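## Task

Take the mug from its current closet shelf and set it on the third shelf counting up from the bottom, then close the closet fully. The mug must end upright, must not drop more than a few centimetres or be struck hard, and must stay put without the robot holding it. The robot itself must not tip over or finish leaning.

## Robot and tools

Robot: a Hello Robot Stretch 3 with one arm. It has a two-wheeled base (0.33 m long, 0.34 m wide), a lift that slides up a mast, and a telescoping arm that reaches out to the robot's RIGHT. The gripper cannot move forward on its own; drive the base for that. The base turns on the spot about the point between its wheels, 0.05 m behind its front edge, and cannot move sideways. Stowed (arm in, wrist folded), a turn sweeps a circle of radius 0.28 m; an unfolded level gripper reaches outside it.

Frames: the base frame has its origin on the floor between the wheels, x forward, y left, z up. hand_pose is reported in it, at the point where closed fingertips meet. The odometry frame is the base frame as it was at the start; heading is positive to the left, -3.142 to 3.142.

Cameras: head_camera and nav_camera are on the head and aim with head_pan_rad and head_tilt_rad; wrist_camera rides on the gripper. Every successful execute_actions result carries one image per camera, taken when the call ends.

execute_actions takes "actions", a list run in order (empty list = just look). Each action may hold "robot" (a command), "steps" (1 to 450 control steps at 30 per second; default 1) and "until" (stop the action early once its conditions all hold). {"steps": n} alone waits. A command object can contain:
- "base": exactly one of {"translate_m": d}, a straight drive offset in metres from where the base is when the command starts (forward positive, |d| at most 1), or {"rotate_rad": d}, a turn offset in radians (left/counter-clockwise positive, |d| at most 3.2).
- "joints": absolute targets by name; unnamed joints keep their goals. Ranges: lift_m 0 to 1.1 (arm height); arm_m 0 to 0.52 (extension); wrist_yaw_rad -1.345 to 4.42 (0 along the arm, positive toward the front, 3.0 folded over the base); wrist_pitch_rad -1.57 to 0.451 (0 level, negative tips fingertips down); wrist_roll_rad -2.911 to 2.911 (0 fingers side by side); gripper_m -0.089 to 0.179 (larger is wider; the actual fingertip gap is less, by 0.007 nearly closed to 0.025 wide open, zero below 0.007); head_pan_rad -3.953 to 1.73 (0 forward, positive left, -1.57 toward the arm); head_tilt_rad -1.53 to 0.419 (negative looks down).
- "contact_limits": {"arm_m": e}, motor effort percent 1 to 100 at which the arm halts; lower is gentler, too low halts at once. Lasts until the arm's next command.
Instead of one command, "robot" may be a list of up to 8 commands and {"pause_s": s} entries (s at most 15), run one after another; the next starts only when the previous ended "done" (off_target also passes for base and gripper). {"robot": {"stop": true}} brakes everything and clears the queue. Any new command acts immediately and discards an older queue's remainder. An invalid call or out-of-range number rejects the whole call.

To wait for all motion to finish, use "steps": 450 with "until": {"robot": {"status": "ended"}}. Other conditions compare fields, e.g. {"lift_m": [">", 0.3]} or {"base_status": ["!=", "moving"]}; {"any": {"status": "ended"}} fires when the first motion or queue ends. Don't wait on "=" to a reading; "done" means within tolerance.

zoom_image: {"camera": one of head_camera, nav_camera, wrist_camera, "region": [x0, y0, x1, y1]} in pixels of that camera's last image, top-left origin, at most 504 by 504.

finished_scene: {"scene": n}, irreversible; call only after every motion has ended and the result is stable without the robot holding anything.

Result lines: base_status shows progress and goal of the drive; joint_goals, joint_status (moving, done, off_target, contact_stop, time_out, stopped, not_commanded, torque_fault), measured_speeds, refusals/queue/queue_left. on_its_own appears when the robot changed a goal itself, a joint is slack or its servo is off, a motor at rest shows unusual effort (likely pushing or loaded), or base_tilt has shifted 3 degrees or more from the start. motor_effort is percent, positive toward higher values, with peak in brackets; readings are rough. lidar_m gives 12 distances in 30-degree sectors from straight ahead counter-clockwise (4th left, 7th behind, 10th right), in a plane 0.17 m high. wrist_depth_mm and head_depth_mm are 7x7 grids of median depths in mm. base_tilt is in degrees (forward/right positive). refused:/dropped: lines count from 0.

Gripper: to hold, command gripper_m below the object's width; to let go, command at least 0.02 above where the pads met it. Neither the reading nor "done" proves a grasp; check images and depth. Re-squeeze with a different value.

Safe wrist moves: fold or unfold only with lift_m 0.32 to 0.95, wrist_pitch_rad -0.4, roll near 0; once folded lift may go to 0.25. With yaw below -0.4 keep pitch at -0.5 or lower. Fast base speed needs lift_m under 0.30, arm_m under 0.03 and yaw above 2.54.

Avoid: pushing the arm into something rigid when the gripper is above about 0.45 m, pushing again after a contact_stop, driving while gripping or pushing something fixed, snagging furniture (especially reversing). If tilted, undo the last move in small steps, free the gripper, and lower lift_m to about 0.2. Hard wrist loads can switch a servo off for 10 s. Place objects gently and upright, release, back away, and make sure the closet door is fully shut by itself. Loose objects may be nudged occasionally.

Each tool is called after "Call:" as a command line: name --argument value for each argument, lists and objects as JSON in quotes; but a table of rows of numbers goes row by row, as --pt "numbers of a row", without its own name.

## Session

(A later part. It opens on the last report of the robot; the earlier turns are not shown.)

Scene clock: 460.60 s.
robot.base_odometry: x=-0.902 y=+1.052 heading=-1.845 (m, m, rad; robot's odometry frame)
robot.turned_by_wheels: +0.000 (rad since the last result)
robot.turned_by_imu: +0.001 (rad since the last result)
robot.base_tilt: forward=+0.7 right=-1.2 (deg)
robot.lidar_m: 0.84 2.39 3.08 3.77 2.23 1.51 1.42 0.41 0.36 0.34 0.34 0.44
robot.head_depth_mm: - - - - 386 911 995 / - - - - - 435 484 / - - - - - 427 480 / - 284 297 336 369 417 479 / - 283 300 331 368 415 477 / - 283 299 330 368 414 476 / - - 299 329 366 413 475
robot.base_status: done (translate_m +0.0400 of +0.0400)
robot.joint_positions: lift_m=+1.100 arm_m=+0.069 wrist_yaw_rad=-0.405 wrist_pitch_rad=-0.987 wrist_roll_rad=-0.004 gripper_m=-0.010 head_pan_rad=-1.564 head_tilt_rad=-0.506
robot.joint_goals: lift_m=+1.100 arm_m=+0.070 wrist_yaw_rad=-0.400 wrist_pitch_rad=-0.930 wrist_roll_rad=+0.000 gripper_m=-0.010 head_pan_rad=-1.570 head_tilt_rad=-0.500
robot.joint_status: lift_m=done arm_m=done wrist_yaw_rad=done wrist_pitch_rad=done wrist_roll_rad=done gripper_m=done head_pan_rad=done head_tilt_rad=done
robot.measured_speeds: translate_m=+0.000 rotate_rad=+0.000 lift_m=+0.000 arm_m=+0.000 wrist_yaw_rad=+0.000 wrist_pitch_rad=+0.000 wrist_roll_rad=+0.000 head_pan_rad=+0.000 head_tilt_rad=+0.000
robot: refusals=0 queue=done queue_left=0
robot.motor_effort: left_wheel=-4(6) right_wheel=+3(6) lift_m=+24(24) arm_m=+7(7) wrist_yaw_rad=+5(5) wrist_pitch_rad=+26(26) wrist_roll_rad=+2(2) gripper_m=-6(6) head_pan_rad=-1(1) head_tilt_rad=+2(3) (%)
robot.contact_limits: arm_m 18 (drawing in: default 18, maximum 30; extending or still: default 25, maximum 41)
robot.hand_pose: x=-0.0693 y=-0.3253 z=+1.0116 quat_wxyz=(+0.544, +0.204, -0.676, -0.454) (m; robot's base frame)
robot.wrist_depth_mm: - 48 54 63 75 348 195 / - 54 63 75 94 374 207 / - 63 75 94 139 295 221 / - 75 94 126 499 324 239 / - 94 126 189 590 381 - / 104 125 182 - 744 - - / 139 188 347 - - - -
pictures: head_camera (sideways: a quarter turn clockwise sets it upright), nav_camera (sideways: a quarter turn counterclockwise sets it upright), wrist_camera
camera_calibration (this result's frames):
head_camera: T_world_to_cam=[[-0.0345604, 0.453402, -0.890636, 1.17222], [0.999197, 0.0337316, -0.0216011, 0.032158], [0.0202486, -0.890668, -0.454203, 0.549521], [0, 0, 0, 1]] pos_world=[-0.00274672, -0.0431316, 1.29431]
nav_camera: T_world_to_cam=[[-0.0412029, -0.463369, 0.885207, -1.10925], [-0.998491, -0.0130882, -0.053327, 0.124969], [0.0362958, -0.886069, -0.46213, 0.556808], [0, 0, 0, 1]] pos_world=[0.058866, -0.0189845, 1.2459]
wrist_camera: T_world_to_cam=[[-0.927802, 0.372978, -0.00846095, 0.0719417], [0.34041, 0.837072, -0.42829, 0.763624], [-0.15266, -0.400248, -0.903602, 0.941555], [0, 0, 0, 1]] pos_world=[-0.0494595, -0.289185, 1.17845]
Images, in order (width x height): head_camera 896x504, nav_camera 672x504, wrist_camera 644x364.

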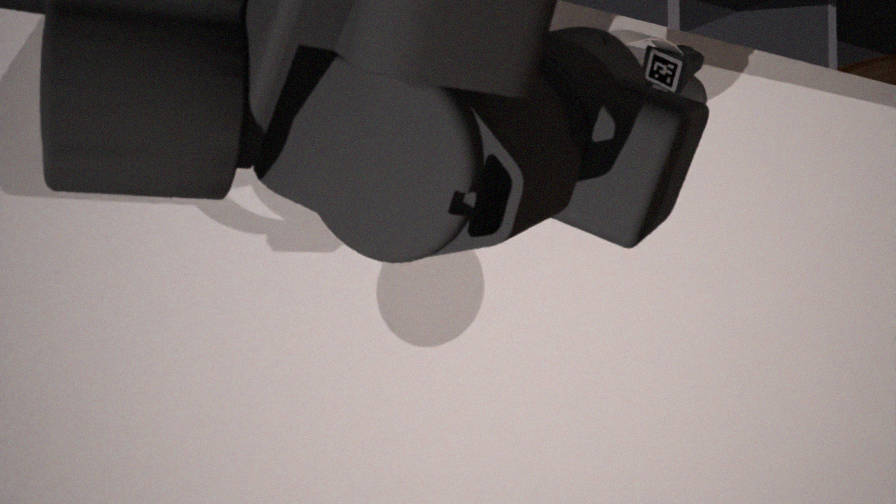

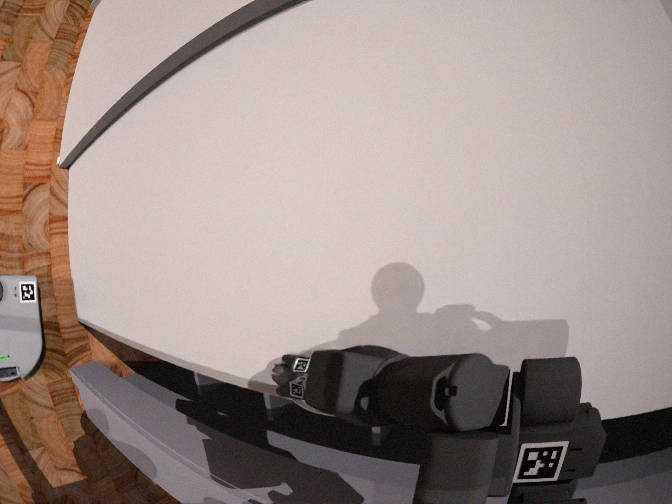

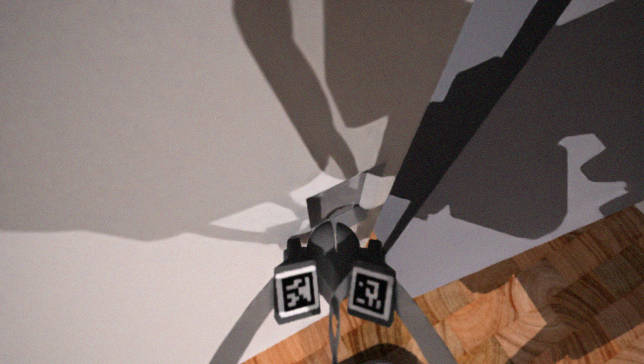

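Call:
execute_actions --actions '[{"robot":{"base":{"translate_m":-0.09}},"steps":450,"until":{"robot":{"status":"ended"}}},{"robot":[{"joints":{"arm_m":0}},{"joints":{"wrist_yaw_rad":0,"wrist_pitch_rad":-1.2},"base":{"translate_m":0.3}}],"steps":450,"until":{"robot":{"status":"ended"}}}]'

Scene clock: 469.90 s.
robot.base_odometry: x=-0.959 y=+0.850 heading=-1.845 (m, m, rad; robot's odometry frame)
robot.turned_by_wheels: +0.000 (rad since the last result)
robot.turned_by_imu: +0.002 (rad since the last result)
robot.base_tilt: forward=+0.7 right=-1.3 (deg)
robot.lidar_m: 0.79 2.18 2.80 3.33 2.52 1.74 1.63 0.50 0.34 0.32 0.32 0.35
robot.head_depth_mm: - - - - - - - / - - - - - - - / - - 285 - - - - / - - 288 307 347 381 457 / - - 287 308 343 388 446 / - - 286 307 342 386 444 / - - 286 307 342 385 443
robot.base_status: done (translate_m +0.3000 of +0.3000)
robot.joint_positions: lift_m=+1.100 arm_m=+0.002 wrist_yaw_rad=-0.003 wrist_pitch_rad=-1.200 wrist_roll_rad=-0.003 gripper_m=-0.010 head_pan_rad=-1.564 head_tilt_rad=-0.506
robot.joint_goals: lift_m=+1.100 arm_m=+0.000 wrist_yaw_rad=+0.000 wrist_pitch_rad=-1.200 wrist_roll_rad=+0.000 gripper_m=-0.010 head_pan_rad=-1.570 head_tilt_rad=-0.500
robot.joint_status: lift_m=done arm_m=done wrist_yaw_rad=done wrist_pitch_rad=done wrist_roll_rad=done gripper_m=done head_pan_rad=done head_tilt_rad=done
robot.measured_speeds: translate_m=+0.000 rotate_rad=+0.000 lift_m=+0.000 arm_m=+0.000 wrist_yaw_rad=+0.000 wrist_pitch_rad=+0.000 wrist_roll_rad=+0.000 head_pan_rad=+0.000 head_tilt_rad=+0.000
robot: refusals=0 queue=done queue_left=0
robot.motor_effort: left_wheel=-1(10) right_wheel=+1(16) lift_m=+24(24) arm_m=-2(7) wrist_yaw_rad=+3(17) wrist_pitch_rad=+0(32) wrist_roll_rad=+1(2) gripper_m=-6(10) head_pan_rad=-2(2) head_tilt_rad=+3(3) (%)
robot.hand_pose: x=-0.0218 y=-0.2179 z=+0.9912 quat_wxyz=(+0.584, +0.399, -0.583, -0.400) (m; robot's base frame)
robot.wrist_depth_mm: 127 130 133 137 142 147 151 / 160 164 170 177 185 192 200 / 214 223 235 248 263 280 297 / 276 341 380 412 451 510 511 / 371 463 759 822 - - - / - - - - - - - / - - - - - - -
pictures: head_camera (sideways: a quarter turn clockwise sets it upright), nav_camera (sideways: a quarter turn counterclockwise sets it upright), wrist_camera
camera_calibration (this result's frames):
head_camera: T_world_to_cam=[[-0.0345599, 0.453313, -0.890681, 1.17228], [0.999197, 0.0337296, -0.0216038, 0.0321615], [0.020249, -0.890713, -0.454115, 0.549406], [0, 0, 0, 1]] pos_world=[-0.00274671, -0.0431324, 1.29432]
nav_camera: T_world_to_cam=[[-0.0412035, -0.463281, 0.885253, -1.10931], [-0.998491, -0.0130936, -0.0533263, 0.124968], [0.0362963, -0.886115, -0.462042, 0.556694], [0, 0, 0, 1]] pos_world=[0.058866, -0.01899, 1.2459]
wrist_camera: T_world_to_cam=[[-0.99977, -0.0167791, -0.0133872, -0.0058835], [-0.0132783, 0.97346, -0.228473, 0.472733], [0.0168655, -0.228243, -0.973458, 1.0838], [0, 0, 0, 1]] pos_world=[-0.017884, -0.212915, 1.16297]
Images, in order (width x height): head_camera 896x504, nav_camera 672x504, wrist_camera 644x364.

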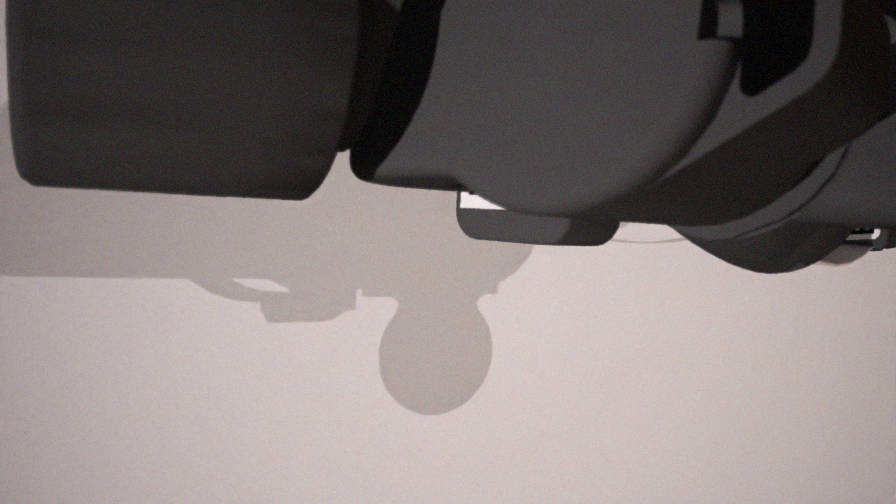

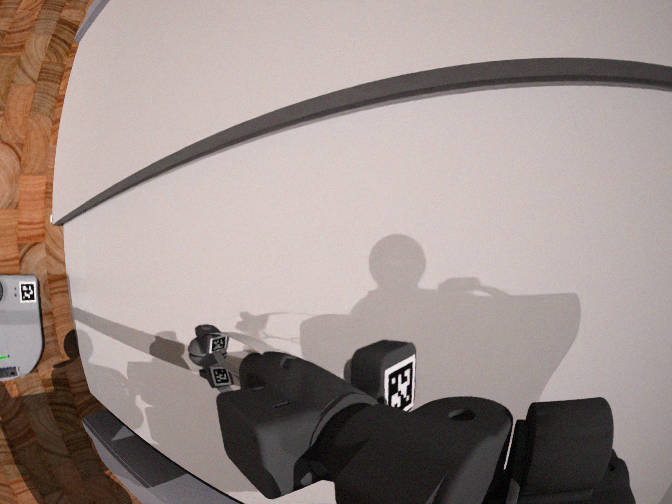

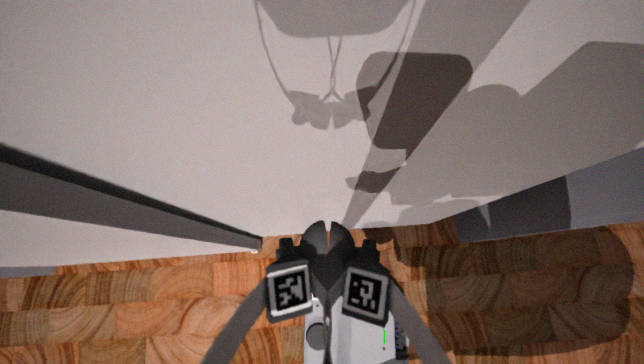

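Call:
execute_actions --actions '[{"robot":{"base":{"translate_m":0.75},"joints":{"wrist_yaw_rad":-0.3,"head_pan_rad":-1.35,"head_tilt_rad":-0.6}},"steps":450,"until":{"robot":{"status":"ended"}}}]'

Scene clock: 479.27 s.
robot.base_odometry: x=-1.162 y=+0.128 heading=-1.846 (m, m, rad; robot's odometry frame)
robot.turned_by_wheels: -0.001 (rad since the last result)
robot.turned_by_imu: -0.695 (rad since the last result)
robot.base_tilt: forward=+0.6 right=-1.2 (deg)
robot.lidar_m: 0.18 0.30 1.53 1.76 3.03 3.85 2.61 2.24 0.31 0.18 0.15 0.15
robot.head_depth_mm: - - - - - - - / - - - - - - - / - - - - - - 297 / - - - - - - - / - - - - - - - / - - - - - - - / - - - - - - -
robot.base_status: off_target (translate_m +0.7498 of +0.7500)
robot.joint_positions: lift_m=+1.100 arm_m=+0.002 wrist_yaw_rad=-0.303 wrist_pitch_rad=-1.210 wrist_roll_rad=+0.005 gripper_m=-0.010 head_pan_rad=-1.357 head_tilt_rad=-0.592
robot.joint_goals: lift_m=+1.100 arm_m=+0.000 wrist_yaw_rad=-0.300 wrist_pitch_rad=-1.200 wrist_roll_rad=+0.000 gripper_m=-0.010 head_pan_rad=-1.350 head_tilt_rad=-0.600
robot.joint_status: lift_m=done arm_m=done wrist_yaw_rad=done wrist_pitch_rad=done wrist_roll_rad=done gripper_m=done head_pan_rad=done head_tilt_rad=done
robot.measured_speeds: translate_m=+0.000 rotate_rad=+0.000 lift_m=+0.000 arm_m=+0.000 wrist_yaw_rad=+0.000 wrist_pitch_rad=+0.000 wrist_roll_rad=+0.000 head_pan_rad=+0.000 head_tilt_rad=+0.000
robot: refusals=0 queue=done queue_left=0
robot.on_its_own: right_wheel is at rest, and its effort (+47) is outside its rest range (-18 to +18)
robot.motor_effort: left_wheel=+6(7) right_wheel=+47(50) lift_m=+24(24) arm_m=+1(1) wrist_yaw_rad=+3(18) wrist_pitch_rad=+5(13) wrist_roll_rad=-2(15) gripper_m=-5(5) head_pan_rad=+2(15) head_tilt_rad=-3(11) (%)
robot.hand_pose: x=-0.0418 y=-0.2118 z=+0.9905 quat_wxyz=(+0.513, +0.309, -0.637, -0.487) (m; robot's base frame)
robot.wrist_depth_mm: - - 54 94 919 - - / - - 61 119 - - - / - 50 71 164 - - - / - 54 84 262 - - - / - 61 104 318 - - - / - 67 120 - - - - / - 78 159 - - - -
pictures: head_camera (sideways: a quarter turn clockwise sets it upright), nav_camera (sideways: a quarter turn counterclockwise sets it upright), wrist_camera
camera_calibration (this result's frames):
head_camera: T_world_to_cam=[[-0.142899, 0.509767, -0.848362, 1.11775], [0.970552, 0.240127, -0.0191925, 0.0291947], [0.193931, -0.826122, -0.529069, 0.645872], [0, 0, 0, 1]] pos_world=[0.00613568, -0.0432324, 1.29053]
nav_camera: T_world_to_cam=[[0.0706961, -0.534605, 0.84214, -1.05377], [-0.975453, -0.213562, -0.053685, 0.125288], [0.208549, -0.817673, -0.53658, 0.652627], [0, 0, 0, 1]] pos_world=[0.0606052, -0.00295562, 1.24433]
wrist_camera: T_world_to_cam=[[-0.957797, 0.286971, -0.0164967, 0.0433631], [0.283539, 0.933796, -0.218246, 0.460292], [-0.0472256, -0.213712, -0.975754, 1.08749], [0, 0, 0, 1]] pos_world=[-0.0376204, -0.209853, 1.16229]
Images, in order (width x height): head_camera 896x504, nav_camera 672x504, wrist_camera 644x364.

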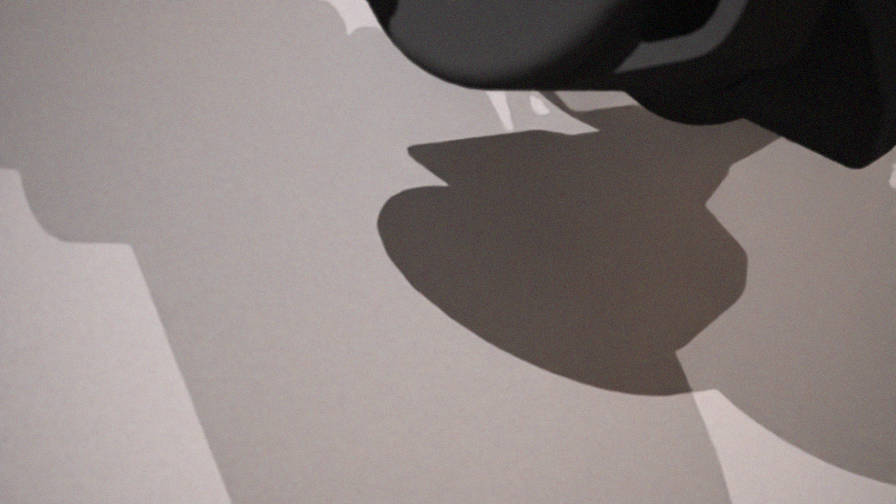

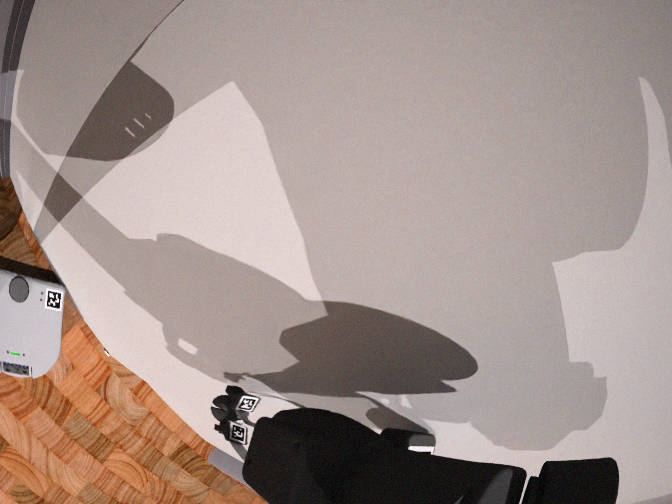

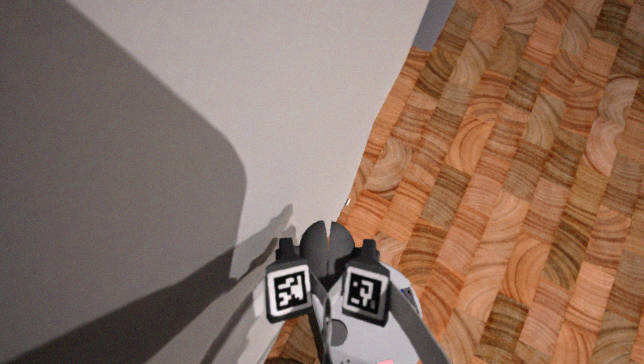

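Call:
execute_actions --actions '[{"robot":[{"base":{"translate_m":-0.2}},{"joints":{"wrist_yaw_rad":0,"wrist_pitch_rad":-1.5}},{"base":{"rotate_rad":0.695}}],"steps":450,"until":{"robot":{"status":"ended"}}}]'

Scene clock: 486.23 s.
robot.base_odometry: x=-1.108 y=+0.321 heading=-1.150 (m, m, rad; robot's odometry frame)
robot.turned_by_wheels: +0.696 (rad since the last result)
robot.turned_by_imu: +0.684 (rad since the last result)
robot.base_tilt: forward=+0.8 right=-1.2 (deg)
robot.lidar_m: 1.67 1.70 2.16 3.34 3.33 2.25 2.10 0.54 0.31 0.29 0.30 0.38
robot.head_depth_mm: - - - 286 - - - / - - - 291 324 367 - / - - - 296 334 387 460 / - - - 300 342 398 478 / - - 284 307 351 411 495 / - - 287 313 360 424 514 / - - 291 321 371 438 535
robot.base_status: done (rotate_rad +0.6949 of +0.6950)
robot.joint_positions: lift_m=+1.100 arm_m=+0.002 wrist_yaw_rad=-0.003 wrist_pitch_rad=-1.494 wrist_roll_rad=+0.005 gripper_m=-0.010 head_pan_rad=-1.357 head_tilt_rad=-0.592
robot.joint_goals: lift_m=+1.100 arm_m=+0.000 wrist_yaw_rad=+0.000 wrist_pitch_rad=-1.500 wrist_roll_rad=+0.000 gripper_m=-0.010 head_pan_rad=-1.350 head_tilt_rad=-0.600
robot.joint_status: lift_m=done arm_m=done wrist_yaw_rad=done wrist_pitch_rad=done wrist_roll_rad=done gripper_m=done head_pan_rad=done head_tilt_rad=done
robot.measured_speeds: translate_m=+0.000 rotate_rad=+0.000 lift_m=+0.000 arm_m=+0.000 wrist_yaw_rad=+0.000 wrist_pitch_rad=+0.000 wrist_roll_rad=+0.000 head_pan_rad=+0.000 head_tilt_rad=+0.000
robot: refusals=0 queue=done queue_left=0
robot.motor_effort: left_wheel=-2(8) right_wheel=+2(47) lift_m=+24(24) arm_m=+0(0) wrist_yaw_rad=+3(3) wrist_pitch_rad=-3(6) wrist_roll_rad=-2(2) gripper_m=-5(6) head_pan_rad=+3(3) head_tilt_rad=-3(3) (%)
robot.hand_pose: x=-0.0216 y=-0.1427 z=+0.9814 quat_wxyz=(+0.517, +0.479, -0.520, -0.483) (m; robot's base frame)
robot.wrist_depth_mm: 189 198 210 226 241 259 409 / 271 291 320 356 399 645 748 / 484 555 674 841 - - - / - - - - - - - / - - - - - - - / - - - - - - - / - - - - - - -
pictures: head_camera (sideways: a quarter turn clockwise sets it upright), nav_camera (sideways: a quarter turn counterclockwise sets it upright), wrist_camera
camera_calibration (this result's frames):
head_camera: T_world_to_cam=[[-0.142971, 0.50979, -0.848335, 1.11772], [0.970522, 0.240248, -0.019191, 0.029193], [0.194027, -0.826072, -0.529111, 0.645927], [0, 0, 0, 1]] pos_world=[0.00614091, -0.0432318, 1.29053]
nav_camera: T_world_to_cam=[[0.0707713, -0.534637, 0.842113, -1.05373], [-0.975428, -0.21368, -0.0536851, 0.125288], [0.208645, -0.817621, -0.536622, 0.652682], [0, 0, 0, 1]] pos_world=[0.0606049, -0.00294604, 1.24433]
wrist_camera: T_world_to_cam=[[-0.99981, -0.00411138, -0.0190374, 0.00279845], [-0.00531991, 0.997944, 0.0638733, 0.114078], [0.0187356, 0.0639625, -0.997776, 1.15703], [0, 0, 0, 1]] pos_world=[-0.0182729, -0.187839, 1.14722]
Images, in order (width x height): head_camera 896x504, nav_camera 672x504, wrist_camera 644x364.

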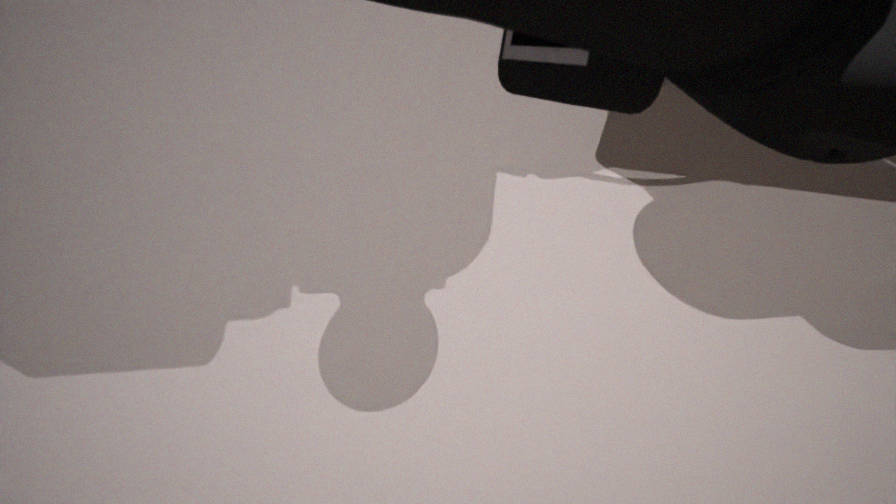

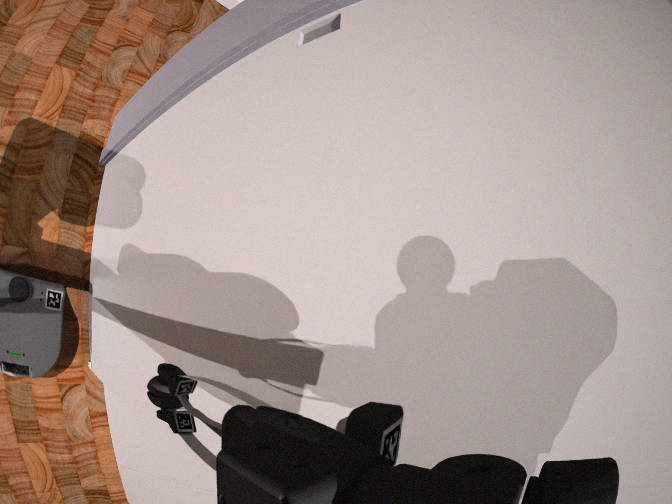

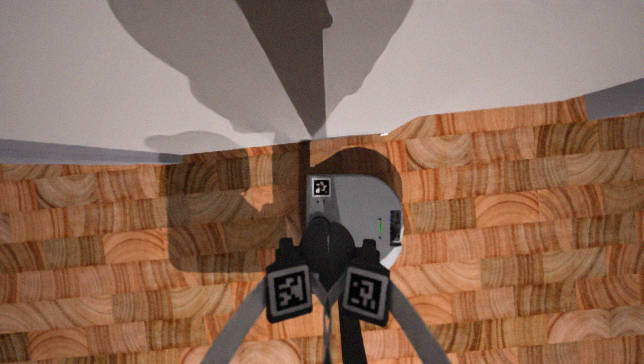

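Call:
execute_actions --actions '[{"robot":{"base":{"translate_m":0.45}},"steps":450,"until":{"robot":{"status":"ended"}}}]'

Scene clock: 492.53 s.
robot.base_odometry: x=-0.924 y=-0.090 heading=-1.150 (m, m, rad; robot's odometry frame)
robot.turned_by_wheels: +0.000 (rad since the last result)
robot.turned_by_imu: +0.001 (rad since the last result)
robot.base_tilt: forward=+0.8 right=-1.1 (deg)
robot.lidar_m: 1.22 1.24 1.59 3.48 3.87 2.73 1.46 0.39 0.26 0.24 0.22 0.30
robot.head_depth_mm: - - - - - - - / - - - - - 297 - / - - - - - 328 371 / - - - - - 315 371 / - - - - - 293 341 / - - - - - 306 378 / - - - - 289 326 399
robot.base_status: done (translate_m +0.4500 of +0.4500)
robot.joint_positions: lift_m=+1.100 arm_m=+0.002 wrist_yaw_rad=-0.003 wrist_pitch_rad=-1.494 wrist_roll_rad=+0.005 gripper_m=-0.010 head_pan_rad=-1.357 head_tilt_rad=-0.592
robot.joint_goals: lift_m=+1.100 arm_m=+0.000 wrist_yaw_rad=+0.000 wrist_pitch_rad=-1.500 wrist_roll_rad=+0.000 gripper_m=-0.010 head_pan_rad=-1.350 head_tilt_rad=-0.600
robot.joint_status: lift_m=done arm_m=done wrist_yaw_rad=done wrist_pitch_rad=done wrist_roll_rad=done gripper_m=done head_pan_rad=done head_tilt_rad=done
robot.measured_speeds: translate_m=+0.000 rotate_rad=+0.000 lift_m=+0.000 arm_m=+0.000 wrist_yaw_rad=+0.000 wrist_pitch_rad=+0.000 wrist_roll_rad=+0.000 head_pan_rad=+0.000 head_tilt_rad=+0.000
robot: refusals=0 queue=done queue_left=0
robot.motor_effort: left_wheel=-3(5) right_wheel=+2(6) lift_m=+25(25) arm_m=+1(0) wrist_yaw_rad=+3(3) wrist_pitch_rad=-3(3) wrist_roll_rad=-2(2) gripper_m=-5(5) head_pan_rad=+2(3) head_tilt_rad=-3(3) (%)
robot.hand_pose: x=-0.0216 y=-0.1427 z=+0.9814 quat_wxyz=(+0.517, +0.479, -0.520, -0.483) (m; robot's base frame)
robot.wrist_depth_mm: 103 120 126 122 131 141 151 / 109 140 174 192 216 242 279 / 143 165 273 454 600 883 - / - - - - - - - / - - - - - - - / - - - - - - - / - - - - - - -
pictures: head_camera (sideways: a quarter turn clockwise sets it upright), nav_camera (sideways: a quarter turn counterclockwise sets it upright), wrist_camera
camera_calibration (this result's frames):
head_camera: T_world_to_cam=[[-0.142971, 0.509791, -0.848335, 1.11772], [0.970522, 0.240248, -0.019191, 0.029193], [0.194027, -0.826072, -0.529111, 0.645927], [0, 0, 0, 1]] pos_world=[0.0061409, -0.0432318, 1.29053]
nav_camera: T_world_to_cam=[[0.0707712, -0.534637, 0.842113, -1.05373], [-0.975428, -0.21368, -0.0536851, 0.125288], [0.208644, -0.817621, -0.536623, 0.652682], [0, 0, 0, 1]] pos_world=[0.0606049, -0.00294605, 1.24433]
wrist_camera: T_world_to_cam=[[-0.99981, -0.00411192, -0.0190374, 0.00279837], [-0.00532046, 0.997944, 0.0638733, 0.114078], [0.0187356, 0.0639625, -0.997776, 1.15703], [0, 0, 0, 1]] pos_world=[-0.0182729, -0.187839, 1.14722]
Images, in order (width x height): head_camera 896x504, nav_camera 672x504, wrist_camera 644x364.

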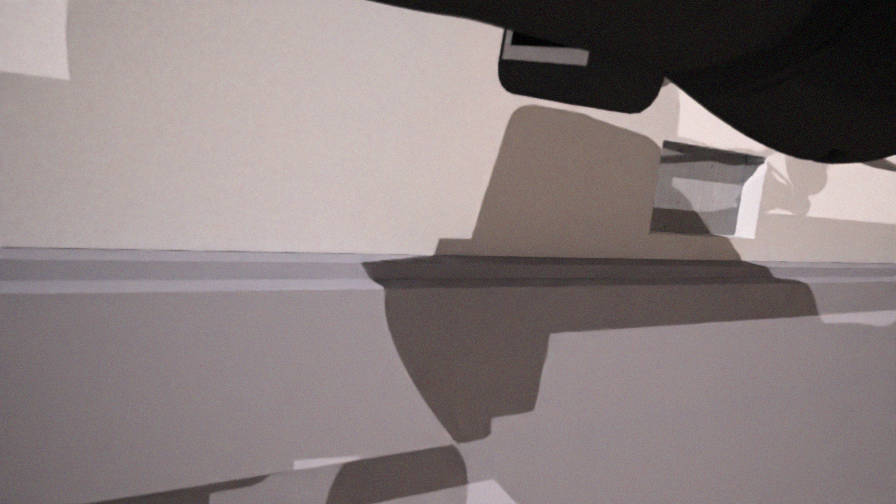

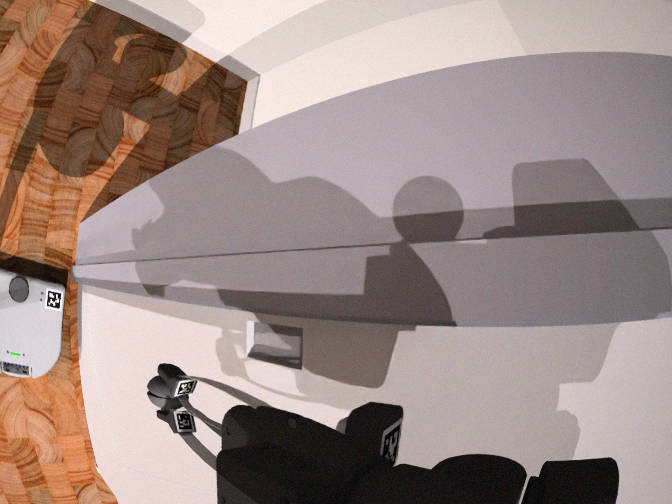

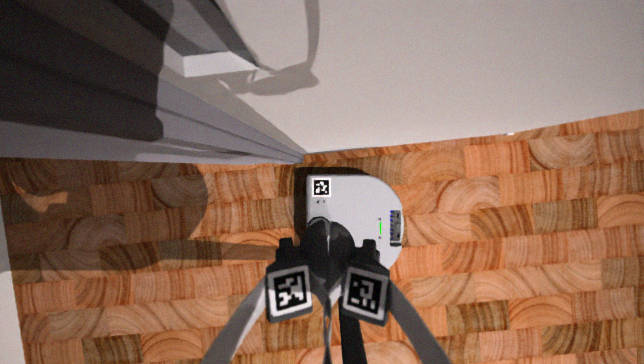

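Call:
execute_actions --actions '[]'

Scene clock: 494.50 s.
robot.base_odometry: x=-0.924 y=-0.090 heading=-1.150 (m, m, rad; robot's odometry frame)
robot.turned_by_wheels: +0.000 (rad since the last result)
robot.turned_by_imu: +0.000 (rad since the last result)
robot.base_tilt: forward=+0.7 right=-1.2 (deg)
robot.lidar_m: 1.23 1.24 1.59 3.48 3.87 2.73 1.47 0.39 0.26 0.25 0.22 0.30
robot.head_depth_mm: - - - - - - - / - - - - - 299 - / - - - - 285 329 374 / - - - - 288 316 372 / - - - - - 294 341 / - - - - - 307 377 / - - - - 290 326 398
robot.base_status: done (translate_m +0.4500 of +0.4500)
robot.joint_positions: lift_m=+1.100 arm_m=+0.002 wrist_yaw_rad=-0.003 wrist_pitch_rad=-1.494 wrist_roll_rad=+0.005 gripper_m=-0.010 head_pan_rad=-1.357 head_tilt_rad=-0.592
robot.joint_goals: lift_m=+1.100 arm_m=+0.000 wrist_yaw_rad=+0.000 wrist_pitch_rad=-1.500 wrist_roll_rad=+0.000 gripper_m=-0.010 head_pan_rad=-1.350 head_tilt_rad=-0.600
robot.joint_status: lift_m=done arm_m=done wrist_yaw_rad=done wrist_pitch_rad=done wrist_roll_rad=done gripper_m=done head_pan_rad=done head_tilt_rad=done
robot.measured_speeds: translate_m=+0.000 rotate_rad=+0.000 lift_m=+0.000 arm_m=+0.000 wrist_yaw_rad=+0.000 wrist_pitch_rad=+0.000 wrist_roll_rad=+0.000 head_pan_rad=+0.000 head_tilt_rad=+0.000
robot: refusals=0 queue=done queue_left=0
robot.motor_effort: left_wheel=-3(3) right_wheel=+2(2) lift_m=+24(24) arm_m=+1(0) wrist_yaw_rad=+2(3) wrist_pitch_rad=-3(2) wrist_roll_rad=-2(2) gripper_m=-6(6) head_pan_rad=+4(3) head_tilt_rad=-2(3) (%)
robot.hand_pose: x=-0.0216 y=-0.1427 z=+0.9814 quat_wxyz=(+0.517, +0.479, -0.520, -0.483) (m; robot's base frame)
robot.wrist_depth_mm: 105 122 128 124 133 143 155 / 109 140 177 196 220 249 285 / 142 165 274 465 623 948 - / - - - - - - - / - - - - - - - / - - - - - - - / - - - - - - -
pictures: head_camera (sideways: a quarter turn clockwise sets it upright), nav_camera (sideways: a quarter turn counterclockwise sets it upright), wrist_camera
camera_calibration (this result's frames):
head_camera: T_world_to_cam=[[-0.142971, 0.509791, -0.848335, 1.11772], [0.970522, 0.240248, -0.019191, 0.029193], [0.194027, -0.826072, -0.529111, 0.645927], [0, 0, 0, 1]] pos_world=[0.00614091, -0.0432318, 1.29052]
nav_camera: T_world_to_cam=[[0.0707713, -0.534638, 0.842113, -1.05373], [-0.975428, -0.21368, -0.0536851, 0.125288], [0.208645, -0.817621, -0.536623, 0.652682], [0, 0, 0, 1]] pos_world=[0.0606049, -0.00294603, 1.24433]
wrist_camera: T_world_to_cam=[[-0.99981, -0.00411213, -0.0190374, 0.00279833], [-0.00532067, 0.997944, 0.0638732, 0.114078], [0.0187356, 0.0639624, -0.997776, 1.15703], [0, 0, 0, 1]] pos_world=[-0.0182729, -0.187839, 1.14722]
Images, in order (width x height): head_camera 896x504, nav_camera 672x504, wrist_camera 644x364.

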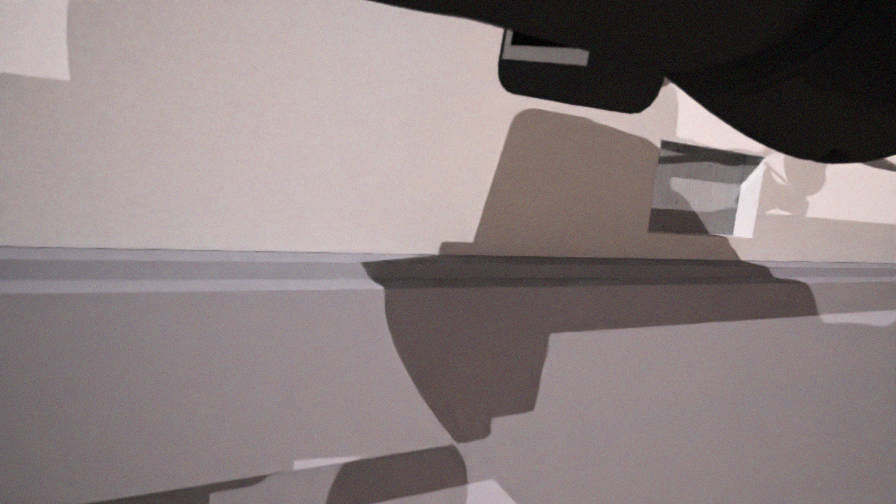

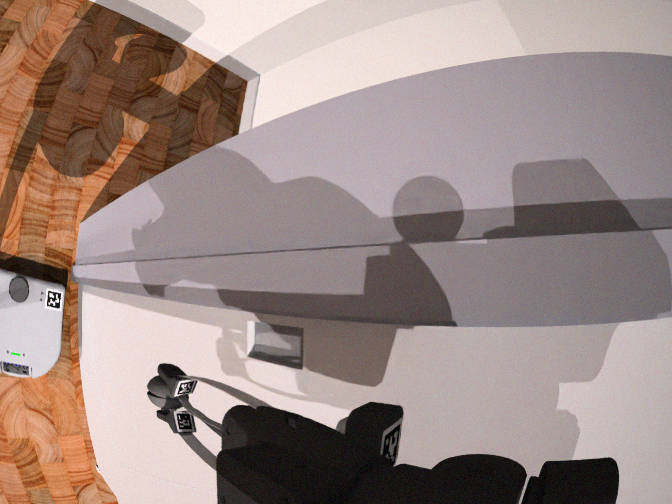

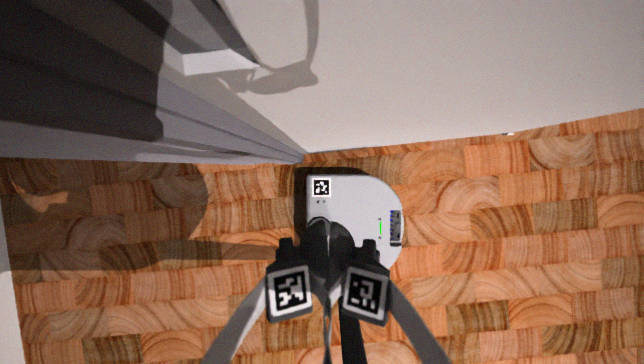

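Call:
execute_actions --actions '[{"robot":[{"joints":{"wrist_yaw_rad":0.3}},{"joints":{"wrist_pitch_rad":-0.95}},{"joints":{"arm_m":0.05},"contact_limits":{"arm_m":16}}],"steps":450,"until":{"robot":{"status":"ended"}}}]'

Scene clock: 497.43 s.
robot.base_odometry: x=-0.924 y=-0.090 heading=-1.150 (m, m, rad; robot's odometry frame)
robot.turned_by_wheels: +0.000 (rad since the last result)
robot.turned_by_imu: +0.000 (rad since the last result)
robot.base_tilt: forward=+0.7 right=-1.2 (deg)
robot.lidar_m: 1.23 1.24 1.58 3.46 3.45 2.73 1.46 0.40 0.27 0.25 0.22 0.30
robot.head_depth_mm: - - - - - - - / - - - - - - 383 / - - - - 288 328 389 / - - - - 290 320 377 / - - - - - 295 343 / - - - - - 309 380 / - - - - 289 328 401
robot.base_status: done (translate_m +0.4500 of +0.4500)
robot.joint_positions: lift_m=+1.100 arm_m=+0.002 wrist_yaw_rad=+0.297 wrist_pitch_rad=-1.121 wrist_roll_rad=+0.004 gripper_m=-0.010 head_pan_rad=-1.357 head_tilt_rad=-0.593
robot.joint_goals: lift_m=+1.100 arm_m=+0.000 wrist_yaw_rad=+0.300 wrist_pitch_rad=-0.950 wrist_roll_rad=+0.000 gripper_m=-0.010 head_pan_rad=-1.350 head_tilt_rad=-0.600
robot.joint_status: lift_m=done arm_m=done wrist_yaw_rad=done wrist_pitch_rad=off_target wrist_roll_rad=done gripper_m=done head_pan_rad=done head_tilt_rad=done
robot.measured_speeds: translate_m=+0.000 rotate_rad=+0.000 lift_m=+0.000 arm_m=+0.000 wrist_yaw_rad=+0.000 wrist_pitch_rad=+0.000 wrist_roll_rad=+0.000 head_pan_rad=+0.000 head_tilt_rad=+0.000
robot: refusals=0 queue=dropped queue_left=0
robot.on_its_own: wrist_pitch_rad is at rest, and its effort (+77) is outside its rest range (-20 to +32)
robot.motor_effort: left_wheel=-3(3) right_wheel=+8(9) lift_m=+24(24) arm_m=+1(1) wrist_yaw_rad=+2(2) wrist_pitch_rad=+77(78) wrist_roll_rad=-2(2) gripper_m=-6(6) head_pan_rad=+2(2) head_tilt_rad=-3(2) (%)
robot.hand_pose: x=+0.0047 y=-0.2330 z=+0.9975 quat_wxyz=(+0.647, +0.460, -0.538, -0.284) (m; robot's base frame)
robot.wrist_depth_mm: - 49 47 - - - - / - 62 55 50 48 - - / - 81 77 67 59 53 49 / - 94 128 101 84 72 63 / - 119 182 191 145 115 93 / - - - - 444 280 181 / - - - - - - -
pictures: head_camera (sideways: a quarter turn clockwise sets it upright), nav_camera (sideways: a quarter turn counterclockwise sets it upright), wrist_camera
dropped: robot: command 1 of its queue: wrist_pitch_rad: off_target
camera_calibration (this result's frames):
head_camera: T_world_to_cam=[[-0.143056, 0.510167, -0.848095, 1.1174], [0.970518, 0.240263, -0.0191779, 0.0291759], [0.193982, -0.825835, -0.529498, 0.64643], [0, 0, 0, 1]] pos_world=[0.0061401, -0.0432268, 1.29051]
nav_camera: T_world_to_cam=[[0.0708562, -0.535012, 0.841868, -1.05341], [-0.975431, -0.213662, -0.0536859, 0.125289], [0.208598, -0.817381, -0.537006, 0.653182], [0, 0, 0, 1]] pos_world=[0.0605994, -0.00292007, 1.24432]
wrist_camera: T_world_to_cam=[[-0.951887, -0.306078, -0.0151143, -0.0454542], [-0.28718, 0.908157, -0.304595, 0.551258], [0.106956, -0.2856, -0.952362, 1.05124], [0, 0, 0, 1]] pos_world=[0.00260707, -0.214309, 1.16838]
Images, in order (width x height): head_camera 896x504, nav_camera 672x504, wrist_camera 644x364.

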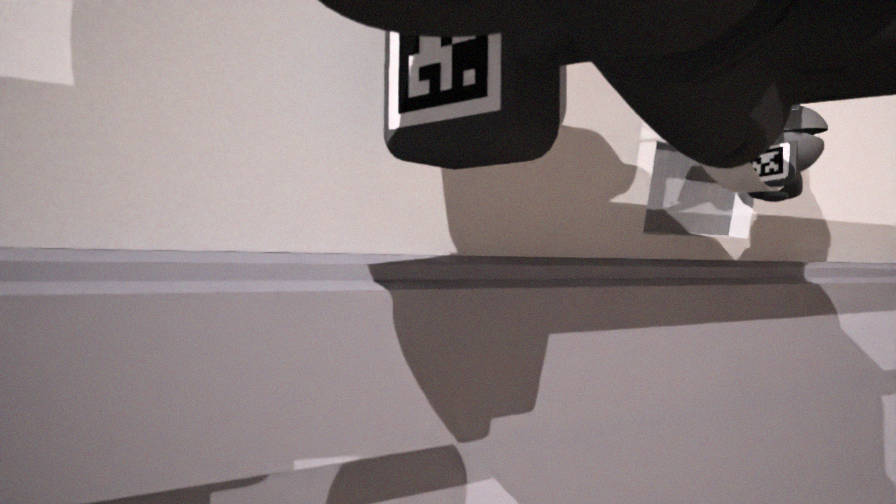

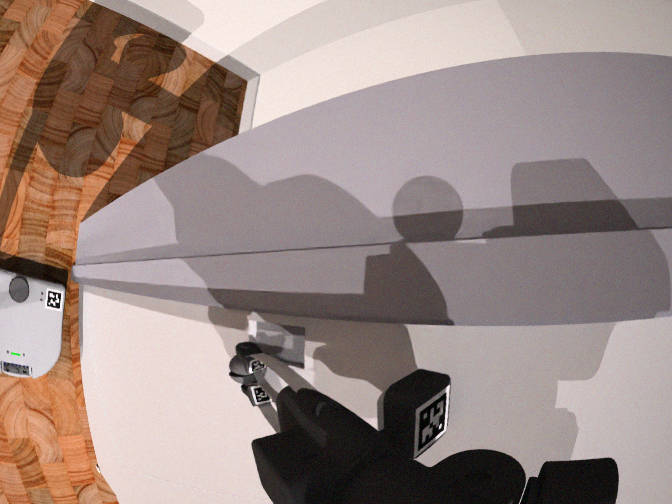

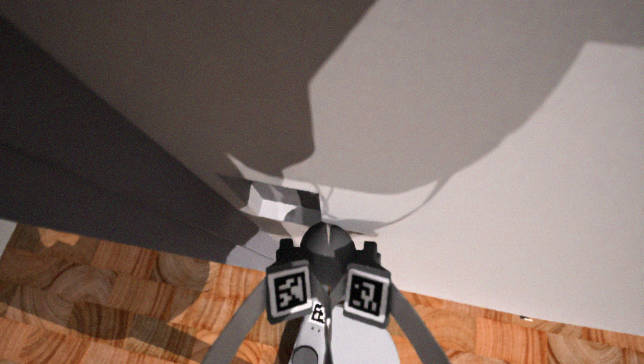

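Call:
execute_actions --actions '[{"robot":[{"joints":{"wrist_pitch_rad":-1.5,"wrist_yaw_rad":0}},{"base":{"rotate_rad":-0.2}},{"base":{"translate_m":-0.3}},{"base":{"rotate_rad":0.2}},{"base":{"translate_m":0.32}},{"joints":{"wrist_yaw_rad":0.25}},{"joints":{"wrist_pitch_rad":-0.9}}],"steps":450,"until":{"robot":{"status":"ended"}}},{"steps":450,"until":{"robot":{"status":"ended"}}}]'

Scene clock: 512.67 s.
robot.base_odometry: x=-0.859 y=-0.089 heading=-1.150 (m, m, rad; robot's odometry frame)
robot.turned_by_wheels: +0.000 (rad since the last result)
robot.turned_by_imu: +0.003 (rad since the last result)
robot.base_tilt: forward=+0.8 right=-1.3 (deg)
robot.lidar_m: 1.19 1.21 1.54 3.38 3.81 2.77 2.57 0.49 0.33 0.27 0.28 1.28
robot.head_depth_mm: - - - - - - - / - - - - 327 - 482 / - - - 304 325 400 476 / - - - 287 313 365 437 / - - - 297 338 394 481 / - - - 305 351 412 501 / - - 287 313 360 425 535
robot.base_status: done (translate_m +0.3200 of +0.3200)
robot.joint_positions: lift_m=+1.100 arm_m=+0.002 wrist_yaw_rad=+0.247 wrist_pitch_rad=-0.919 wrist_roll_rad=+0.003 gripper_m=-0.010 head_pan_rad=-1.357 head_tilt_rad=-0.593
robot.joint_goals: lift_m=+1.100 arm_m=+0.000 wrist_yaw_rad=+0.250 wrist_pitch_rad=-0.900 wrist_roll_rad=+0.000 gripper_m=-0.010 head_pan_rad=-1.350 head_tilt_rad=-0.600
robot.joint_status: lift_m=done arm_m=done wrist_yaw_rad=done wrist_pitch_rad=done wrist_roll_rad=done gripper_m=done head_pan_rad=done head_tilt_rad=done
robot.measured_speeds: translate_m=+0.000 rotate_rad=+0.000 lift_m=+0.000 arm_m=+0.000 wrist_yaw_rad=+0.000 wrist_pitch_rad=+0.000 wrist_roll_rad=+0.000 head_pan_rad=+0.000 head_tilt_rad=+0.000
robot: refusals=0 queue=done queue_left=0
robot.motor_effort: left_wheel=-3(8) right_wheel=+2(8) lift_m=+24(24) arm_m=+1(1) wrist_yaw_rad=+3(10) wrist_pitch_rad=+8(77) wrist_roll_rad=-1(2) gripper_m=-6(7) head_pan_rad=+2(2) head_tilt_rad=-3(3) (%)
robot.hand_pose: x=+0.0118 y=-0.2793 z=+1.0204 quat_wxyz=(+0.667, +0.389, -0.591, -0.234) (m; robot's base frame)
robot.wrist_depth_mm: - 52 69 77 73 70 66 / - 59 76 91 86 81 77 / - 73 85 111 104 97 91 / 149 99 102 142 131 121 112 / - 203 137 196 182 160 144 / - - 297 - 264 238 205 / - - - - 717 452 353
pictures: head_camera (sideways: a quarter turn clockwise sets it upright), nav_camera (sideways: a quarter turn counterclockwise sets it upright), wrist_camera
camera_calibration (this result's frames):
head_camera: T_world_to_cam=[[-0.143059, 0.510166, -0.848095, 1.1174], [0.970517, 0.240267, -0.0191779, 0.0291759], [0.193986, -0.825834, -0.529497, 0.64643], [0, 0, 0, 1]] pos_world=[0.0061403, -0.0432268, 1.29051]
nav_camera: T_world_to_cam=[[0.0708586, -0.535011, 0.841868, -1.05341], [-0.97543, -0.213667, -0.0536859, 0.125289], [0.208602, -0.81738, -0.537006, 0.653181], [0, 0, 0, 1]] pos_world=[0.0605994, -0.00291982, 1.24432]
wrist_camera: T_world_to_cam=[[-0.965067, -0.261757, -0.0113534, -0.0438523], [-0.222971, 0.843279, -0.489045, 0.77159], [0.137585, -0.46943, -0.872185, 0.92552], [0, 0, 0, 1]] pos_world=[0.00238406, -0.227677, 1.18407]
Images, in order (width x height): head_camera 896x504, nav_camera 672x504, wrist_camera 644x364.

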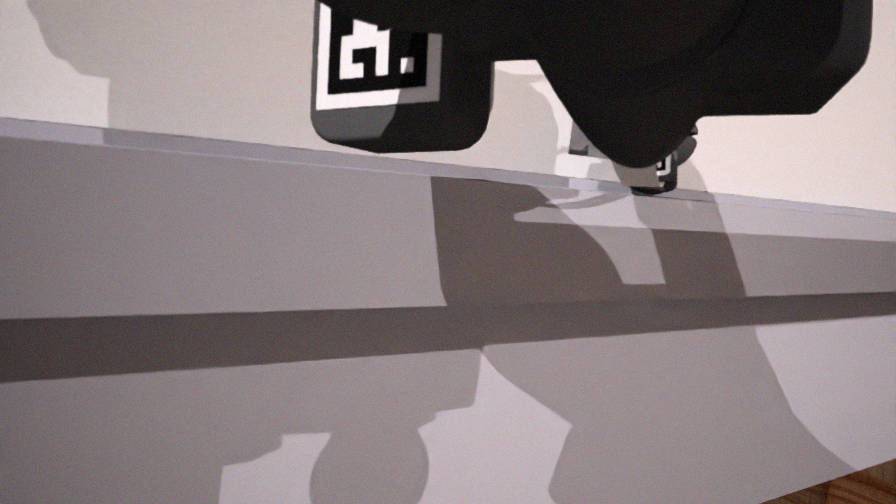

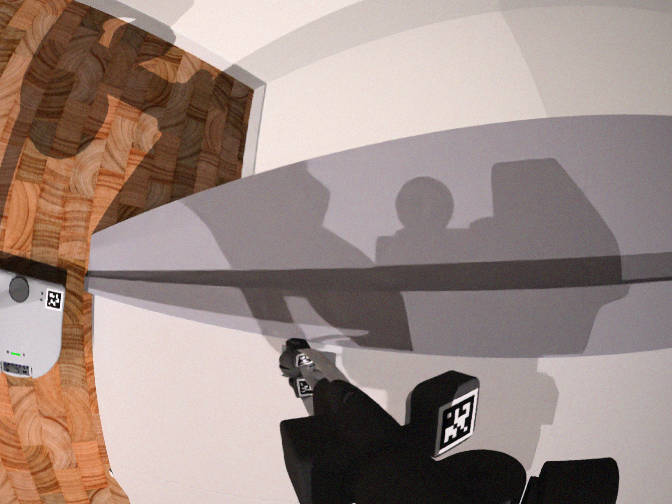

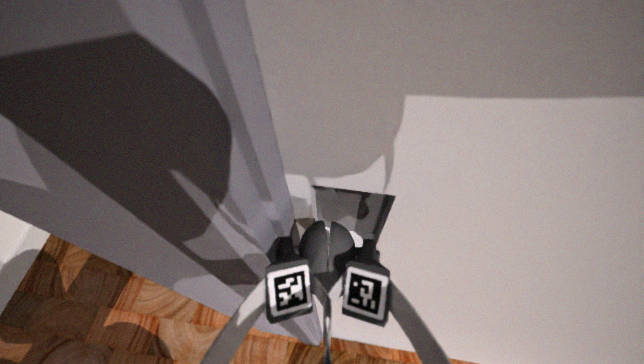

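Call:
execute_actions --actions '[{"robot":[{"joints":{"wrist_yaw_rad":0.12}},{"joints":{"arm_m":0.07},"contact_limits":{"arm_m":16}}],"steps":450,"until":{"robot":{"status":"ended"}}},{"robot":{"base":{"translate_m":-0.12}},"steps":450,"until":{"robot":{"status":"ended"}}}]'

Scene clock: 517.73 s.
robot.base_odometry: x=-0.908 y=+0.020 heading=-1.150 (m, m, rad; robot's odometry frame)
robot.turned_by_wheels: +0.000 (rad since the last result)
robot.turned_by_imu: +0.275 (rad since the last result)
robot.base_tilt: forward=+0.1 right=-2.1 (deg)
robot.lidar_m: 1.27 1.41 2.22 3.39 3.07 2.52 0.73 0.37 0.31 0.29 0.30 1.28
robot.head_depth_mm: - - - - - 394 441 / - - 295 326 - 422 477 / - - 290 318 364 428 512 / - - 291 322 365 421 499 / - 292 322 363 414 484 583 / 285 305 341 387 448 530 663 / 292 323 364 416 1679 1476 1271
robot.base_status: done (translate_m -0.1200 of -0.1200)
robot.joint_positions: lift_m=+1.100 arm_m=+0.069 wrist_yaw_rad=+0.127 wrist_pitch_rad=-1.098 wrist_roll_rad=+0.009 gripper_m=-0.010 head_pan_rad=-1.357 head_tilt_rad=-0.593
robot.joint_goals: lift_m=+1.100 arm_m=+0.070 wrist_yaw_rad=+0.120 wrist_pitch_rad=-0.900 wrist_roll_rad=+0.000 gripper_m=-0.010 head_pan_rad=-1.350 head_tilt_rad=-0.600
robot.joint_status: lift_m=done arm_m=done wrist_yaw_rad=done wrist_pitch_rad=done wrist_roll_rad=done gripper_m=done head_pan_rad=done head_tilt_rad=done
robot.measured_speeds: translate_m=+0.000 rotate_rad=+0.000 lift_m=+0.000 arm_m=+0.000 wrist_yaw_rad=+0.000 wrist_pitch_rad=+0.000 wrist_roll_rad=+0.000 head_pan_rad=+0.000 head_tilt_rad=+0.000
robot: refusals=0 queue=done queue_left=0
robot.on_its_own: wrist_pitch_rad is at rest, and its effort (+89) is outside its rest range (-20 to +32)
robot.motor_effort: left_wheel=-4(12) right_wheel=+0(2) lift_m=+23(24) arm_m=+13(14) wrist_yaw_rad=-6(7) wrist_pitch_rad=+89(89) wrist_roll_rad=-4(4) gripper_m=-9(9) head_pan_rad=+2(2) head_tilt_rad=-2(2) (%)
robot.contact_limits: arm_m 16 (drawing in: default 18, maximum 30; extending or still: default 25, maximum 41)
robot.hand_pose: x=-0.0096 y=-0.3080 z=+0.9997 quat_wxyz=(+0.623, +0.405, -0.581, -0.332) (m; robot's base frame)
robot.wrist_depth_mm: - 52 47 - - - - / - 65 57 50 47 - - / - 77 80 64 54 48 - / - 86 117 95 74 60 51 / - 119 161 187 117 86 69 / - - - - 248 152 104 / - - - - - 630 219
pictures: head_camera (sideways: a quarter turn clockwise sets it upright), nav_camera (sideways: a quarter turn counterclockwise sets it upright), wrist_camera
camera_calibration (this result's frames):
head_camera: T_world_to_cam=[[-0.143068, 0.510193, -0.848077, 1.11738], [0.970516, 0.240273, -0.0191769, 0.0291746], [0.193986, -0.825816, -0.529526, 0.646467], [0, 0, 0, 1]] pos_world=[0.00614045, -0.0432264, 1.2905]
nav_camera: T_world_to_cam=[[0.0708675, -0.535039, 0.84185, -1.05339], [-0.97543, -0.21367, -0.053686, 0.125289], [0.208602, -0.817361, -0.537035, 0.653218], [0, 0, 0, 1]] pos_world=[0.060599, -0.00291764, 1.24432]
wrist_camera: T_world_to_cam=[[-0.990574, -0.135921, -0.0170121, -0.0280465], [-0.123009, 0.93729, -0.326122, 0.648005], [0.060272, -0.320955, -0.945175, 1.01486], [0, 0, 0, 1]] pos_world=[-0.0092392, -0.285458, 1.17007]
Images, in order (width x height): head_camera 896x504, nav_camera 672x504, wrist_camera 644x364.

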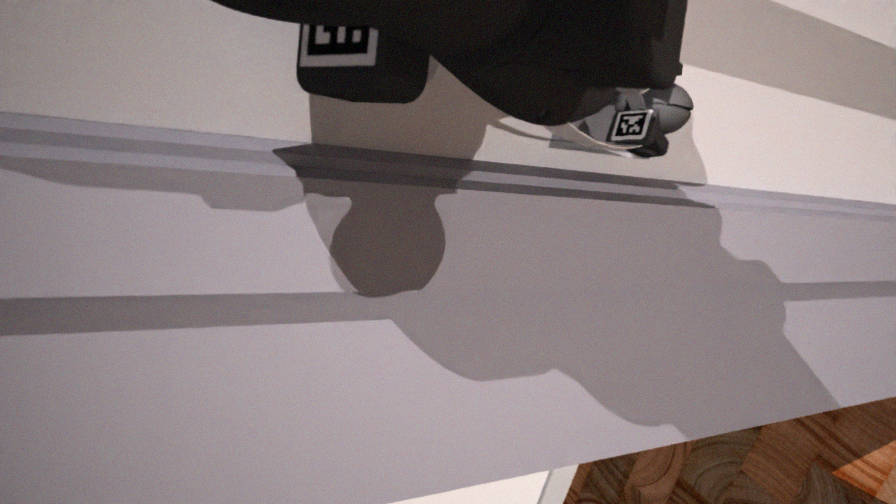

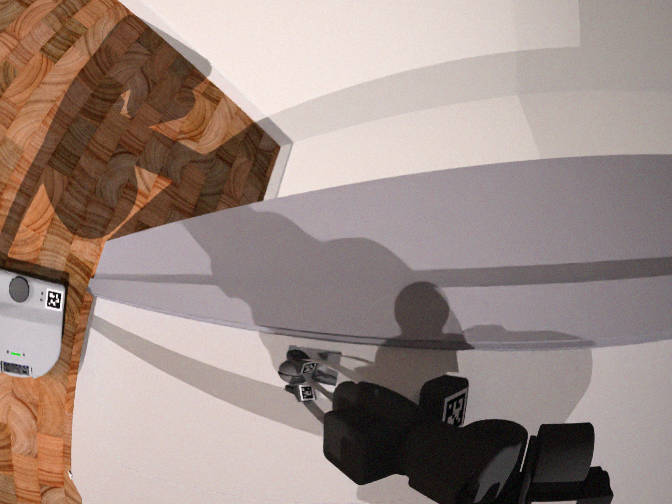

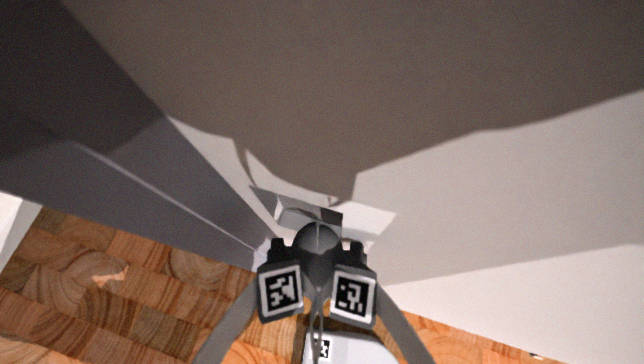

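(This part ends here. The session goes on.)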